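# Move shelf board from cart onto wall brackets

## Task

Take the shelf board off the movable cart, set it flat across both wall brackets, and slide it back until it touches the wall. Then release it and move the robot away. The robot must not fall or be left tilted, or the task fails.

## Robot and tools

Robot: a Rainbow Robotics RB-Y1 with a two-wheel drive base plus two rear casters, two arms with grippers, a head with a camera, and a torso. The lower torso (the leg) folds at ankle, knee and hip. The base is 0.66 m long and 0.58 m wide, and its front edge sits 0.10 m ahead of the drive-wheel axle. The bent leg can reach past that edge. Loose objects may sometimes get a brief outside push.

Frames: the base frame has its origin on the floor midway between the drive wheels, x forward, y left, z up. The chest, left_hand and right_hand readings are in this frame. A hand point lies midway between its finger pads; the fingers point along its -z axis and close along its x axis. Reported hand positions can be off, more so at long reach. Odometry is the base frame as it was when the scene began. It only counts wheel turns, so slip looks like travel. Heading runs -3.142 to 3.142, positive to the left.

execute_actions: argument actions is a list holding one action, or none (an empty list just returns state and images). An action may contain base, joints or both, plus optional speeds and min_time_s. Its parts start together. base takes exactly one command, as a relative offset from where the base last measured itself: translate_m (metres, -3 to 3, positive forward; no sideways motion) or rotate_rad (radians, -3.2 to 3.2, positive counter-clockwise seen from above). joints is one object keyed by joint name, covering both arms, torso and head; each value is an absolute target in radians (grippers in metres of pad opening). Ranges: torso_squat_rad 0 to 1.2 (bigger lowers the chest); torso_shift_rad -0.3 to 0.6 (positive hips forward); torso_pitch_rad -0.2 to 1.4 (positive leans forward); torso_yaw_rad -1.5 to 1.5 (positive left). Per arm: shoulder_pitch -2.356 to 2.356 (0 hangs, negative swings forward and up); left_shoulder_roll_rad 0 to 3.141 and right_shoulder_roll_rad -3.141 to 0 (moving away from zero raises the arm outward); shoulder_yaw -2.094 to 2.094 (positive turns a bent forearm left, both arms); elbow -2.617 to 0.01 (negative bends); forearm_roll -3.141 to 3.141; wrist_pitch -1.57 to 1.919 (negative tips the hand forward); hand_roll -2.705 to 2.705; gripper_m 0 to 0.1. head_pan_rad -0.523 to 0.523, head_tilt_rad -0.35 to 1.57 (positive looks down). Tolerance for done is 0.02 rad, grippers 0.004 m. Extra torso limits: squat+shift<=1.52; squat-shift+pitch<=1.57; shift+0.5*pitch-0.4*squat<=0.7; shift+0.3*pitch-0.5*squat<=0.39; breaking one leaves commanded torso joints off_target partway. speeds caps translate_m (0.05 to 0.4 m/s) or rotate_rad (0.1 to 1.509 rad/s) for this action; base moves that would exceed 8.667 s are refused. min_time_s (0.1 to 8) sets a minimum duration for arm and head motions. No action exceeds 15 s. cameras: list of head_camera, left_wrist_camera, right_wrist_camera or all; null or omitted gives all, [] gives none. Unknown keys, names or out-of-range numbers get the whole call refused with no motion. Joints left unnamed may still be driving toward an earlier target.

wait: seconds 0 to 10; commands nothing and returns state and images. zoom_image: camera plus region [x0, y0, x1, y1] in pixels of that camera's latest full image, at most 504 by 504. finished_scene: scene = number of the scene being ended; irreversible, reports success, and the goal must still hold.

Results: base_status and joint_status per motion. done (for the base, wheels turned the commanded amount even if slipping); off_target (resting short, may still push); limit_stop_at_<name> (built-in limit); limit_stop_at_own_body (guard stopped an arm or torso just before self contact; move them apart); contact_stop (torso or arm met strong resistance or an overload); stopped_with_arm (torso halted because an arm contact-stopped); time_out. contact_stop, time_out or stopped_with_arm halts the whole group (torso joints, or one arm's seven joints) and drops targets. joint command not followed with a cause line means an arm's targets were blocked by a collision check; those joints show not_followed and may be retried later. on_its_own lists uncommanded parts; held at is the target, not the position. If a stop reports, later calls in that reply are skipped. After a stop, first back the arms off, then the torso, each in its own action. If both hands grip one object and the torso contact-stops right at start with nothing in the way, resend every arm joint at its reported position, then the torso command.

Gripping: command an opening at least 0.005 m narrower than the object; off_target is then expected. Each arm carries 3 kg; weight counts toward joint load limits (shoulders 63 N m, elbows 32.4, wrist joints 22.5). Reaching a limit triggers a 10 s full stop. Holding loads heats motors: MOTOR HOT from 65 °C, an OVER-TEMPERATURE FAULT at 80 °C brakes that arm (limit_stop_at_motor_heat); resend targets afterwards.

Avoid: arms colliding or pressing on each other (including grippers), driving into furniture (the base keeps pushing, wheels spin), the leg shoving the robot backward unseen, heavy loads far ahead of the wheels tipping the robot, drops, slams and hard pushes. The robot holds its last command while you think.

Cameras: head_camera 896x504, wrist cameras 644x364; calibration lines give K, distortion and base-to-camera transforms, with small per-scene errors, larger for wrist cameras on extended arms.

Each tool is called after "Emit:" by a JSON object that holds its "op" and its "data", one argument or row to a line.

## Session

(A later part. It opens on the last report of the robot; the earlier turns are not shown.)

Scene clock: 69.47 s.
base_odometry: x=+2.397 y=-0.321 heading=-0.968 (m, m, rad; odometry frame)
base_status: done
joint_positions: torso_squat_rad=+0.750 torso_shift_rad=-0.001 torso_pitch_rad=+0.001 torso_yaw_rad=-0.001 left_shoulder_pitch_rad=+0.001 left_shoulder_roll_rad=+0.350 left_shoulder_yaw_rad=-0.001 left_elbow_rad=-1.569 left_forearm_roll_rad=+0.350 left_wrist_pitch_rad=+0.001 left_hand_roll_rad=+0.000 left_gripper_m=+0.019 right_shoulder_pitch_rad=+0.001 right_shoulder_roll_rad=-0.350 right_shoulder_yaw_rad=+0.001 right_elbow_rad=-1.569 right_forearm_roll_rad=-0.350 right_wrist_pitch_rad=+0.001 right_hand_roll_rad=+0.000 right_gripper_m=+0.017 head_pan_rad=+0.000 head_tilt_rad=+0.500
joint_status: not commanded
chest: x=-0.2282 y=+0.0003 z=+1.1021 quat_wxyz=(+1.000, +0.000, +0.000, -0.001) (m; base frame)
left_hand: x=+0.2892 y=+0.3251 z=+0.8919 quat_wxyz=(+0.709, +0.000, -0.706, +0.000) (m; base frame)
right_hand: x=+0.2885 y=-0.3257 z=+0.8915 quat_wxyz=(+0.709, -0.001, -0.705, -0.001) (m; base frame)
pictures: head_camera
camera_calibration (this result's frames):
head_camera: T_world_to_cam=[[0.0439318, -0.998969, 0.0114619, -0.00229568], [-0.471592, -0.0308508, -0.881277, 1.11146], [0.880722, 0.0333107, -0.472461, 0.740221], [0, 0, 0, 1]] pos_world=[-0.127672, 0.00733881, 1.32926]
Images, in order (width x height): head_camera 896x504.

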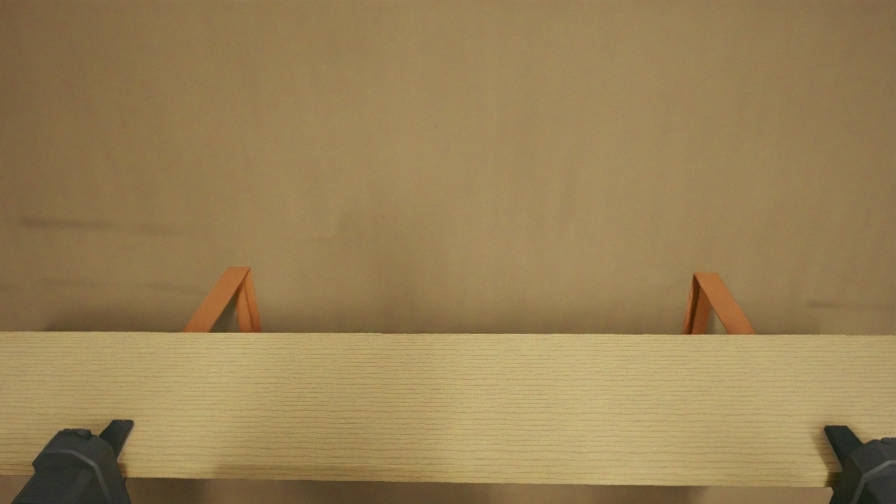

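Emit:
{"op": "execute_actions", "data": {
  "actions": [
    {"base":{"translate_m":0.27},"joints":{"torso_squat_rad":0.83}}
  ],
  "cameras": []
}}

Emit:
{"op": "execute_actions", "data": {
  "actions": [
    {"joints":{"torso_squat_rad":0.875}}
  ]
}}

Scene clock: 71.77 s.
base_odometry: x=+2.550 y=-0.544 heading=-0.970 (m, m, rad; odometry frame)
base_status: done
joint_positions: torso_squat_rad=+0.830 torso_shift_rad=-0.001 torso_pitch_rad=+0.001 torso_yaw_rad=-0.001 left_shoulder_pitch_rad=+0.001 left_shoulder_roll_rad=+0.350 left_shoulder_yaw_rad=-0.001 left_elbow_rad=-1.569 left_forearm_roll_rad=+0.350 left_wrist_pitch_rad=+0.001 left_hand_roll_rad=+0.000 left_gripper_m=+0.019 right_shoulder_pitch_rad=+0.001 right_shoulder_roll_rad=-0.350 right_shoulder_yaw_rad=+0.001 right_elbow_rad=-1.569 right_forearm_roll_rad=-0.350 right_wrist_pitch_rad=+0.001 right_hand_roll_rad=+0.000 right_gripper_m=+0.017 head_pan_rad=+0.000 head_tilt_rad=+0.500
joint_status: all done
chest: x=-0.2281 y=+0.0003 z=+1.0624 quat_wxyz=(+1.000, +0.000, +0.000, -0.001) (m; base frame)
left_hand: x=+0.2893 y=+0.3251 z=+0.8521 quat_wxyz=(+0.709, +0.000, -0.706, +0.000) (m; base frame)
right_hand: x=+0.2885 y=-0.3258 z=+0.8517 quat_wxyz=(+0.709, -0.001, -0.705, -0.001) (m; base frame)
pictures: none
No camera images: the call's "cameras" was empty. Leave "cameras" out to get every camera's image.

Scene clock: 72.60 s.
base_odometry: x=+2.550 y=-0.544 heading=-0.970 (m, m, rad; odometry frame)
base_status: not commanded
joint_positions: torso_squat_rad=+0.875 torso_shift_rad=-0.001 torso_pitch_rad=+0.000 torso_yaw_rad=-0.001 left_shoulder_pitch_rad=+0.001 left_shoulder_roll_rad=+0.350 left_shoulder_yaw_rad=-0.001 left_elbow_rad=-1.569 left_forearm_roll_rad=+0.350 left_wrist_pitch_rad=+0.001 left_hand_roll_rad=+0.000 left_gripper_m=+0.019 right_shoulder_pitch_rad=+0.001 right_shoulder_roll_rad=-0.350 right_shoulder_yaw_rad=+0.001 right_elbow_rad=-1.569 right_forearm_roll_rad=-0.350 right_wrist_pitch_rad=+0.001 right_hand_roll_rad=+0.000 right_gripper_m=+0.017 head_pan_rad=+0.000 head_tilt_rad=+0.500
joint_status: all done
chest: x=-0.2282 y=+0.0003 z=+1.0386 quat_wxyz=(+1.000, +0.000, +0.000, -0.001) (m; base frame)
left_hand: x=+0.2892 y=+0.3251 z=+0.8284 quat_wxyz=(+0.708, +0.000, -0.706, +0.000) (m; base frame)
right_hand: x=+0.2884 y=-0.3258 z=+0.8281 quat_wxyz=(+0.709, -0.001, -0.705, -0.001) (m; base frame)
pictures: head_camera, left_wrist_camera, right_wrist_camera
camera_calibration (this result's frames):
head_camera: T_world_to_cam=[[0.0439265, -0.998969, 0.0114746, -0.00161096], [-0.47134, -0.03085, -0.881412, 1.05565], [0.880857, 0.0333089, -0.47221, 0.710056], [0, 0, 0, 1]] pos_world=[-0.127816, 0.00730631, 1.26578]
left_wrist_camera: T_world_to_cam=[[0.0305903, -0.0464383, 0.998453, -0.816367], [-0.602356, -0.79801, -0.0186608, 0.486567], [0.797641, -0.600853, -0.0523837, 0.0905904], [0, 0, 0, 1]] pos_world=[0.245801, 0.404806, 0.828929]
right_wrist_camera: T_world_to_cam=[[0.00906006, -0.0381413, -0.999231, 0.80453], [-0.638631, 0.768711, -0.0351327, 0.495696], [0.76946, 0.638458, -0.0173936, 0.0884538], [0, 0, 0, 1]] pos_world=[0.241216, -0.406835, 0.822865]
Images, in order (width x height): head_camera 896x504, left_wrist_camera 644x364, right_wrist_camera 644x364.

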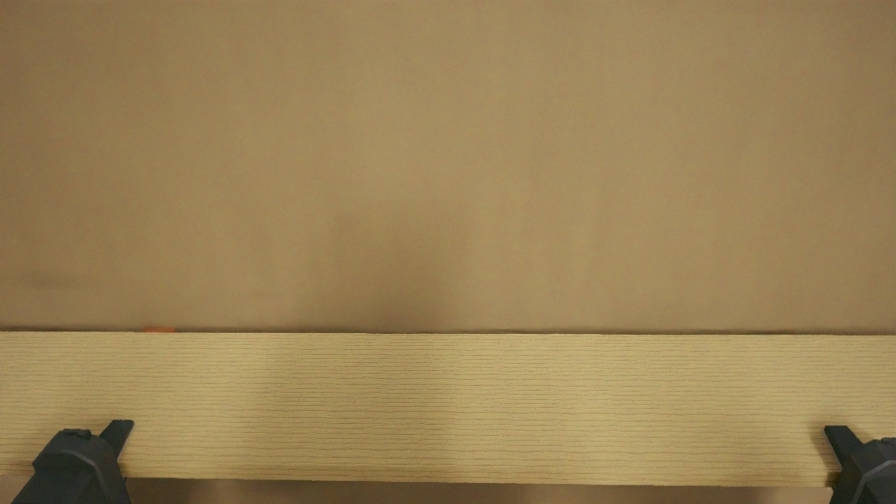

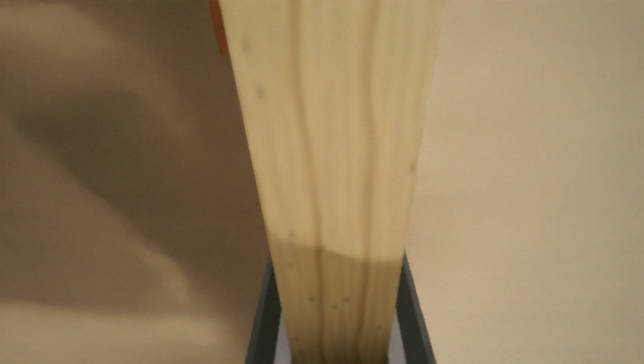

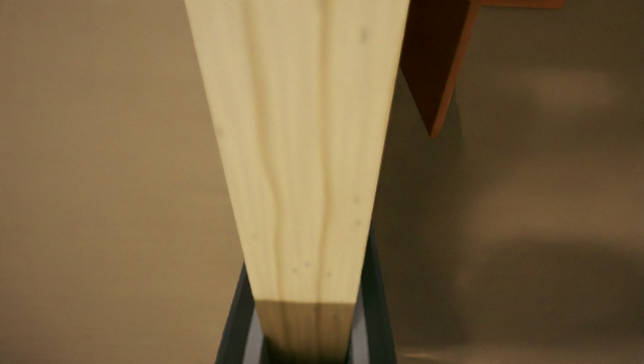

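Lower a little, release, back off, then push with closed fingertips.

Emit:
{"op": "execute_actions", "data": {
  "actions": [
    {"joints":{"torso_squat_rad":0.895}}
  ],
  "cameras": []
}}

Emit:
{"op": "execute_actions", "data": {
  "actions": [
    {"joints":{"left_gripper_m":0.07,"right_gripper_m":0.07}}
  ],
  "cameras": []
}}

Emit:
{"op": "execute_actions", "data": {
  "actions": [
    {"base":{"translate_m":-0.1}}
  ],
  "cameras": []
}}

Emit:
{"op": "execute_actions", "data": {
  "actions": [
    {"joints":{"left_gripper_m":0,"right_gripper_m":0}}
  ]
}}

Scene clock: 73.47 s.
base_odometry: x=+2.550 y=-0.544 heading=-0.970 (m, m, rad; odometry frame)
base_status: not commanded
joint_positions: torso_squat_rad=+0.895 torso_shift_rad=-0.001 torso_pitch_rad=+0.000 torso_yaw_rad=-0.001 left_shoulder_pitch_rad=+0.001 left_shoulder_roll_rad=+0.350 left_shoulder_yaw_rad=-0.001 left_elbow_rad=-1.569 left_forearm_roll_rad=+0.350 left_wrist_pitch_rad=+0.001 left_hand_roll_rad=+0.000 left_gripper_m=+0.019 right_shoulder_pitch_rad=+0.001 right_shoulder_roll_rad=-0.350 right_shoulder_yaw_rad=+0.001 right_elbow_rad=-1.569 right_forearm_roll_rad=-0.350 right_wrist_pitch_rad=+0.001 right_hand_roll_rad=+0.000 right_gripper_m=+0.017 head_pan_rad=+0.000 head_tilt_rad=+0.500
joint_status: all done
chest: x=-0.2282 y=+0.0003 z=+1.0278 quat_wxyz=(+1.000, +0.000, +0.000, -0.001) (m; base frame)
left_hand: x=+0.2892 y=+0.3251 z=+0.8176 quat_wxyz=(+0.708, +0.000, -0.706, +0.000) (m; base frame)
right_hand: x=+0.2885 y=-0.3258 z=+0.8173 quat_wxyz=(+0.709, -0.001, -0.705, -0.001) (m; base frame)
pictures: none
No camera images: the call's "cameras" was empty. Leave "cameras" out to get every camera's image.

Scene clock: 74.67 s.
base_odometry: x=+2.550 y=-0.544 heading=-0.970 (m, m, rad; odometry frame)
base_status: not commanded
joint_positions: torso_squat_rad=+0.895 torso_shift_rad=-0.001 torso_pitch_rad=+0.000 torso_yaw_rad=-0.001 left_shoulder_pitch_rad=+0.001 left_shoulder_roll_rad=+0.350 left_shoulder_yaw_rad=+0.000 left_elbow_rad=-1.570 left_forearm_roll_rad=+0.350 left_wrist_pitch_rad=+0.000 left_hand_roll_rad=+0.000 left_gripper_m=+0.070 right_shoulder_pitch_rad=+0.000 right_shoulder_roll_rad=-0.350 right_shoulder_yaw_rad=+0.000 right_elbow_rad=-1.570 right_forearm_roll_rad=-0.350 right_wrist_pitch_rad=+0.000 right_hand_roll_rad=+0.000 right_gripper_m=+0.070 head_pan_rad=+0.000 head_tilt_rad=+0.500
joint_status: all done
chest: x=-0.2284 y=+0.0003 z=+1.0278 quat_wxyz=(+1.000, +0.000, +0.000, -0.001) (m; base frame)
left_hand: x=+0.2894 y=+0.3250 z=+0.8186 quat_wxyz=(+0.708, +0.000, -0.707, +0.000) (m; base frame)
right_hand: x=+0.2888 y=-0.3256 z=+0.8188 quat_wxyz=(+0.708, +0.000, -0.707, +0.000) (m; base frame)
pictures: none
No camera images: the call's "cameras" was empty. Leave "cameras" out to get every camera's image.

Scene clock: 76.17 s.
base_odometry: x=+2.493 y=-0.461 heading=-0.969 (m, m, rad; odometry frame)
base_status: done
joint_positions: torso_squat_rad=+0.895 torso_shift_rad=-0.001 torso_pitch_rad=+0.000 torso_yaw_rad=-0.001 left_shoulder_pitch_rad=+0.000 left_shoulder_roll_rad=+0.350 left_shoulder_yaw_rad=+0.000 left_elbow_rad=-1.570 left_forearm_roll_rad=+0.350 left_wrist_pitch_rad=+0.000 left_hand_roll_rad=+0.000 left_gripper_m=+0.070 right_shoulder_pitch_rad=+0.000 right_shoulder_roll_rad=-0.350 right_shoulder_yaw_rad=+0.000 right_elbow_rad=-1.570 right_forearm_roll_rad=-0.350 right_wrist_pitch_rad=+0.000 right_hand_roll_rad=+0.000 right_gripper_m=+0.070 head_pan_rad=+0.000 head_tilt_rad=+0.500
joint_status: not commanded
chest: x=-0.2285 y=+0.0003 z=+1.0278 quat_wxyz=(+1.000, +0.000, +0.000, +0.000) (m; base frame)
left_hand: x=+0.2894 y=+0.3249 z=+0.8190 quat_wxyz=(+0.707, +0.000, -0.707, +0.000) (m; base frame)
right_hand: x=+0.2888 y=-0.3256 z=+0.8192 quat_wxyz=(+0.707, +0.000, -0.707, +0.000) (m; base frame)
pictures: none
No camera images: the call's "cameras" was empty. Leave "cameras" out to get every camera's image.

Scene clock: 77.37 s.
base_odometry: x=+2.493 y=-0.461 heading=-0.969 (m, m, rad; odometry frame)
base_status: not commanded
joint_positions: torso_squat_rad=+0.895 torso_shift_rad=-0.001 torso_pitch_rad=+0.000 torso_yaw_rad=-0.001 left_shoulder_pitch_rad=+0.000 left_shoulder_roll_rad=+0.350 left_shoulder_yaw_rad=+0.000 left_elbow_rad=-1.570 left_forearm_roll_rad=+0.350 left_wrist_pitch_rad=+0.000 left_hand_roll_rad=+0.000 left_gripper_m=+0.001 right_shoulder_pitch_rad=+0.000 right_shoulder_roll_rad=-0.350 right_shoulder_yaw_rad=+0.000 right_elbow_rad=-1.570 right_forearm_roll_rad=-0.350 right_wrist_pitch_rad=+0.000 right_hand_roll_rad=+0.000 right_gripper_m=+0.000 head_pan_rad=+0.000 head_tilt_rad=+0.500
joint_status: all done
chest: x=-0.2285 y=+0.0003 z=+1.0278 quat_wxyz=(+1.000, +0.000, +0.000, +0.000) (m; base frame)
left_hand: x=+0.2894 y=+0.3249 z=+0.8190 quat_wxyz=(+0.707, +0.000, -0.707, +0.000) (m; base frame)
right_hand: x=+0.2888 y=-0.3256 z=+0.8192 quat_wxyz=(+0.707, +0.000, -0.707, +0.000) (m; base frame)
pictures: head_camera, left_wrist_camera, right_wrist_camera
camera_calibration (this result's frames):
head_camera: T_world_to_cam=[[0.04393, -0.998969, 0.0114634, -0.00148258], [-0.470774, -0.0308203, -0.881716, 1.04638], [0.88116, 0.0333371, -0.471642, 0.704674], [0, 0, 0, 1]] pos_world=[-0.128257, 0.007277, 1.25498]
left_wrist_camera: T_world_to_cam=[[0.0275169, -0.0467444, 0.998528, -0.806052], [-0.602673, -0.797719, -0.0207357, 0.488048], [0.797514, -0.601215, -0.0501223, 0.0881632], [0, 0, 0, 1]] pos_world=[0.246002, 0.404651, 0.819404]
right_wrist_camera: T_world_to_cam=[[0.0134739, -0.0380679, -0.999184, 0.794336], [-0.638781, 0.768455, -0.0378912, 0.497657], [0.76927, 0.638771, -0.013963, 0.0852808], [0, 0, 0, 1]] pos_world=[0.241587, -0.406663, 0.813736]
Images, in order (width x height): head_camera 896x504, left_wrist_camera 644x364, right_wrist_camera 644x364.

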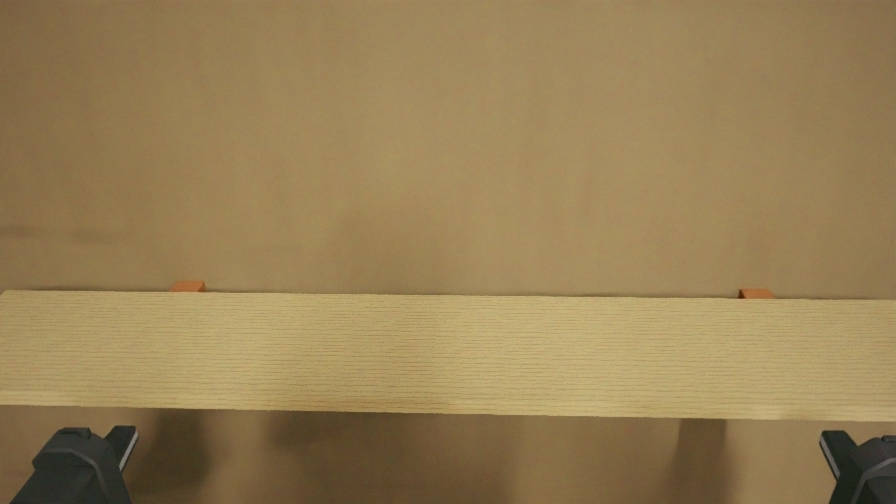

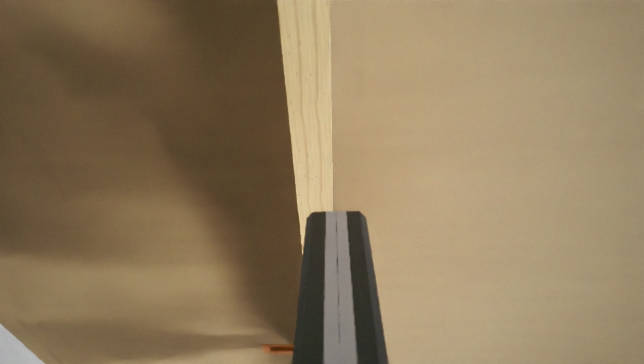

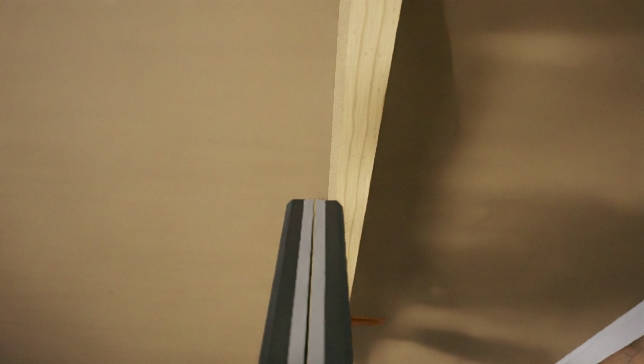

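Emit:
{"op": "execute_actions", "data": {
  "actions": [
    {"base":{"rotate_rad":-0.02},"joints":{"torso_squat_rad":0.92}}
  ],
  "cameras": []
}}

Emit:
{"op": "execute_actions", "data": {
  "actions": [
    {"base":{"translate_m":0.09},"speeds":{"translate_m":0.05},"joints":{"head_tilt_rad":0.7}}
  ]
}}

Scene clock: 78.30 s.
base_odometry: x=+2.493 y=-0.461 heading=-0.987 (m, m, rad; odometry frame)
base_status: done
joint_positions: torso_squat_rad=+0.920 torso_shift_rad=-0.001 torso_pitch_rad=+0.000 torso_yaw_rad=-0.001 left_shoulder_pitch_rad=+0.000 left_shoulder_roll_rad=+0.350 left_shoulder_yaw_rad=+0.000 left_elbow_rad=-1.570 left_forearm_roll_rad=+0.350 left_wrist_pitch_rad=+0.000 left_hand_roll_rad=+0.000 left_gripper_m=+0.001 right_shoulder_pitch_rad=+0.000 right_shoulder_roll_rad=-0.350 right_shoulder_yaw_rad=+0.000 right_elbow_rad=-1.570 right_forearm_roll_rad=-0.350 right_wrist_pitch_rad=+0.000 right_hand_roll_rad=+0.000 right_gripper_m=+0.000 head_pan_rad=+0.000 head_tilt_rad=+0.500
joint_status: all done
chest: x=-0.2286 y=+0.0003 z=+1.0140 quat_wxyz=(+1.000, +0.000, +0.000, +0.000) (m; base frame)
left_hand: x=+0.2894 y=+0.3250 z=+0.8053 quat_wxyz=(+0.707, +0.000, -0.707, +0.000) (m; base frame)
right_hand: x=+0.2888 y=-0.3256 z=+0.8055 quat_wxyz=(+0.707, +0.000, -0.707, +0.000) (m; base frame)
pictures: none
No camera images: the call's "cameras" was empty. Leave "cameras" out to get every camera's image.

Scene clock: 80.87 s.
base_odometry: x=+2.543 y=-0.536 heading=-0.988 (m, m, rad; odometry frame)
base_status: done
joint_positions: torso_squat_rad=+0.920 torso_shift_rad=-0.001 torso_pitch_rad=+0.000 torso_yaw_rad=-0.001 left_shoulder_pitch_rad=+0.000 left_shoulder_roll_rad=+0.350 left_shoulder_yaw_rad=+0.000 left_elbow_rad=-1.570 left_forearm_roll_rad=+0.350 left_wrist_pitch_rad=+0.000 left_hand_roll_rad=+0.000 left_gripper_m=+0.001 right_shoulder_pitch_rad=+0.000 right_shoulder_roll_rad=-0.350 right_shoulder_yaw_rad=+0.000 right_elbow_rad=-1.570 right_forearm_roll_rad=-0.350 right_wrist_pitch_rad=+0.000 right_hand_roll_rad=+0.000 right_gripper_m=+0.000 head_pan_rad=+0.000 head_tilt_rad=+0.700
joint_status: all done
chest: x=-0.2285 y=+0.0002 z=+1.0140 quat_wxyz=(+1.000, +0.000, +0.000, +0.000) (m; base frame)
left_hand: x=+0.2894 y=+0.3251 z=+0.8052 quat_wxyz=(+0.707, +0.000, -0.707, +0.000) (m; base frame)
right_hand: x=+0.2888 y=-0.3256 z=+0.8054 quat_wxyz=(+0.707, +0.000, -0.707, +0.000) (m; base frame)
pictures: head_camera, left_wrist_camera, right_wrist_camera
camera_calibration (this result's frames):
head_camera: T_world_to_cam=[[0.0453169, -0.99897, 0.00239992, 0.00996227], [-0.636572, -0.0307285, -0.770605, 0.865123], [0.769885, 0.0333937, -0.637309, 0.876263], [0, 0, 0, 1]] pos_world=[-0.12436, 0.00727429, 1.22509]
left_wrist_camera: T_world_to_cam=[[0.0275535, -0.0468073, 0.998524, -0.792248], [-0.602504, -0.797845, -0.0207746, 0.487888], [0.79764, -0.601043, -0.050185, 0.0875036], [0, 0, 0, 1]] pos_world=[0.245988, 0.40477, 0.805606]
right_wrist_camera: T_world_to_cam=[[0.0135058, -0.0380991, -0.999183, 0.780554], [-0.63874, 0.768487, -0.0379364, 0.497226], [0.769304, 0.63873, -0.0139564, 0.0850539], [0, 0, 0, 1]] pos_world=[0.241623, -0.4067, 0.799966]
Images, in order (width x height): head_camera 896x504, left_wrist_camera 644x364, right_wrist_camera 644x364.

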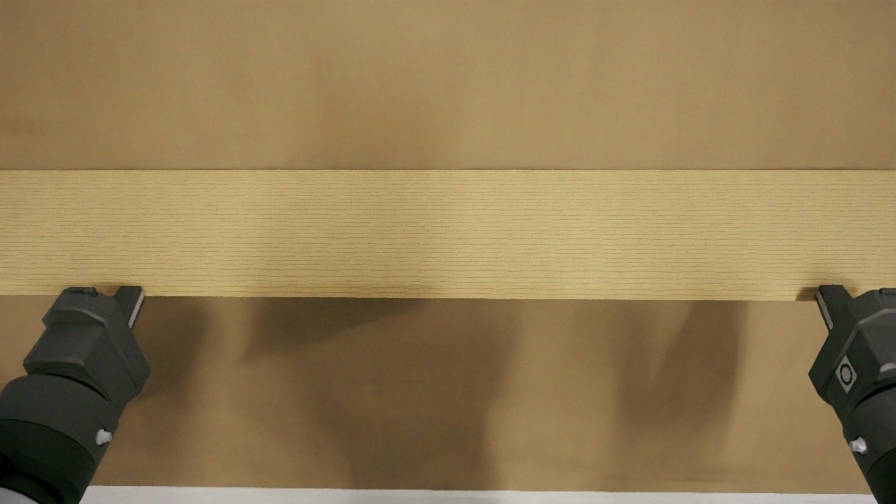

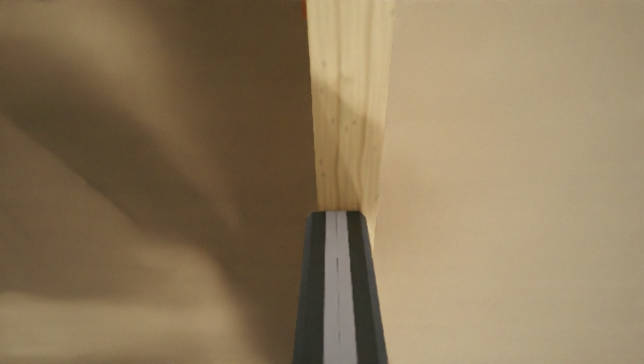

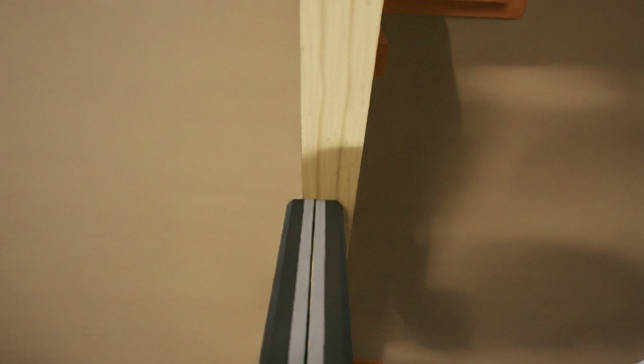

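No arm deflection yet; pushing a bit more.

Emit:
{"op": "execute_actions", "data": {
  "actions": [
    {"base":{"translate_m":0.012},"speeds":{"translate_m":0.05}}
  ],
  "cameras": []
}}

Scene clock: 81.83 s.
base_odometry: x=+2.549 y=-0.546 heading=-0.990 (m, m, rad; odometry frame)
base_status: done
joint_positions: torso_squat_rad=+0.920 torso_shift_rad=-0.001 torso_pitch_rad=+0.000 torso_yaw_rad=-0.001 left_shoulder_pitch_rad=+0.000 left_shoulder_roll_rad=+0.350 left_shoulder_yaw_rad=+0.000 left_elbow_rad=-1.570 left_forearm_roll_rad=+0.350 left_wrist_pitch_rad=+0.000 left_hand_roll_rad=+0.000 left_gripper_m=+0.001 right_shoulder_pitch_rad=+0.000 right_shoulder_roll_rad=-0.350 right_shoulder_yaw_rad=+0.000 right_elbow_rad=-1.570 right_forearm_roll_rad=-0.350 right_wrist_pitch_rad=+0.000 right_hand_roll_rad=+0.000 right_gripper_m=+0.000 head_pan_rad=+0.000 head_tilt_rad=+0.700
joint_status: not commanded
chest: x=-0.2285 y=+0.0002 z=+1.0140 quat_wxyz=(+1.000, +0.000, +0.000, +0.000) (m; base frame)
left_hand: x=+0.2893 y=+0.3251 z=+0.8052 quat_wxyz=(+0.707, +0.000, -0.707, +0.000) (m; base frame)
right_hand: x=+0.2888 y=-0.3256 z=+0.8054 quat_wxyz=(+0.707, +0.000, -0.707, +0.000) (m; base frame)
pictures: none
No camera images: the call's "cameras" was empty. Leave "cameras" out to get every camera's image.

Emit:
{"op": "execute_actions", "data": {
  "actions": [
    {"base":{"translate_m":0.012},"speeds":{"translate_m":0.05}}
  ],
  "cameras": []
}}

Scene clock: 82.93 s.
base_odometry: x=+2.555 y=-0.556 heading=-0.989 (m, m, rad; odometry frame)
base_status: done
joint_positions: torso_squat_rad=+0.920 torso_shift_rad=-0.002 torso_pitch_rad=-0.003 torso_yaw_rad=+0.000 left_shoulder_pitch_rad=+0.006 left_shoulder_roll_rad=+0.349 left_shoulder_yaw_rad=-0.002 left_elbow_rad=-1.572 left_forearm_roll_rad=+0.350 left_wrist_pitch_rad=-0.001 left_hand_roll_rad=+0.000 left_gripper_m=+0.001 right_shoulder_pitch_rad=+0.000 right_shoulder_roll_rad=-0.350 right_shoulder_yaw_rad=+0.000 right_elbow_rad=-1.570 right_forearm_roll_rad=-0.350 right_wrist_pitch_rad=+0.000 right_hand_roll_rad=+0.000 right_gripper_m=+0.000 head_pan_rad=+0.000 head_tilt_rad=+0.700
joint_status: not commanded
chest: x=-0.2298 y=+0.0000 z=+1.0138 quat_wxyz=(+1.000, +0.000, -0.001, +0.000) (m; base frame)
left_hand: x=+0.2865 y=+0.3249 z=+0.8041 quat_wxyz=(+0.708, +0.000, -0.706, +0.000) (m; base frame)
right_hand: x=+0.2883 y=-0.3254 z=+0.8063 quat_wxyz=(+0.706, +0.000, -0.708, +0.000) (m; base frame)
pictures: none
No camera images: the call's "cameras" was empty. Leave "cameras" out to get every camera's image.

Emit:
{"op": "execute_actions", "data": {
  "actions": [
    {"base":{"rotate_rad":0.03}}
  ],
  "cameras": []
}}

Emit:
{"op": "execute_actions", "data": {
  "actions": [
    {"base":{"translate_m":-0.5}}
  ],
  "cameras": []
}}

Emit:
{"op": "finished_scene", "data": {
  "scene": 1
}}

Scene clock: 84.50 s.
base_odometry: x=+2.555 y=-0.555 heading=-0.964 (m, m, rad; odometry frame)
base_status: done
joint_positions: torso_squat_rad=+0.920 torso_shift_rad=-0.002 torso_pitch_rad=-0.002 torso_yaw_rad=-0.002 left_shoulder_pitch_rad=+0.000 left_shoulder_roll_rad=+0.350 left_shoulder_yaw_rad=+0.000 left_elbow_rad=-1.570 left_forearm_roll_rad=+0.350 left_wrist_pitch_rad=+0.000 left_hand_roll_rad=+0.000 left_gripper_m=+0.001 right_shoulder_pitch_rad=+0.005 right_shoulder_roll_rad=-0.351 right_shoulder_yaw_rad=-0.002 right_elbow_rad=-1.571 right_forearm_roll_rad=-0.350 right_wrist_pitch_rad=-0.001 right_hand_roll_rad=+0.000 right_gripper_m=-0.001 head_pan_rad=+0.000 head_tilt_rad=+0.700
joint_status: not commanded
chest: x=-0.2295 y=+0.0003 z=+1.0139 quat_wxyz=(+1.000, +0.000, -0.001, -0.001) (m; base frame)
left_hand: x=+0.2890 y=+0.3244 z=+0.8060 quat_wxyz=(+0.707, -0.001, -0.707, -0.001) (m; base frame)
right_hand: x=+0.2864 y=-0.3283 z=+0.8051 quat_wxyz=(+0.707, -0.002, -0.707, -0.002) (m; base frame)
pictures: none
No camera images: the call's "cameras" was empty. Leave "cameras" out to get every camera's image.

Scene clock: 87.77 s.
base_odometry: x=+2.270 y=-0.145 heading=-0.962 (m, m, rad; odometry frame)
base_status: done
joint_positions: torso_squat_rad=+0.920 torso_shift_rad=-0.001 torso_pitch_rad=+0.000 torso_yaw_rad=-0.001 left_shoulder_pitch_rad=+0.000 left_shoulder_roll_rad=+0.350 left_shoulder_yaw_rad=+0.000 left_elbow_rad=-1.570 left_forearm_roll_rad=+0.350 left_wrist_pitch_rad=+0.000 left_hand_roll_rad=+0.000 left_gripper_m=+0.001 right_shoulder_pitch_rad=+0.000 right_shoulder_roll_rad=-0.350 right_shoulder_yaw_rad=+0.000 right_elbow_rad=-1.570 right_forearm_roll_rad=-0.350 right_wrist_pitch_rad=+0.000 right_hand_roll_rad=+0.000 right_gripper_m=+0.000 head_pan_rad=+0.000 head_tilt_rad=+0.700
joint_status: not commanded
chest: x=-0.2285 y=+0.0003 z=+1.0140 quat_wxyz=(+1.000, +0.000, +0.000, -0.001) (m; base frame)
left_hand: x=+0.2894 y=+0.3250 z=+0.8053 quat_wxyz=(+0.707, +0.000, -0.707, +0.000) (m; base frame)
right_hand: x=+0.2888 y=-0.3259 z=+0.8056 quat_wxyz=(+0.707, -0.001, -0.707, +0.000) (m; base frame)
pictures: none
No camera images: the call's "cameras" was empty. Leave "cameras" out to get every camera's image.

The scene is finished: the task was done.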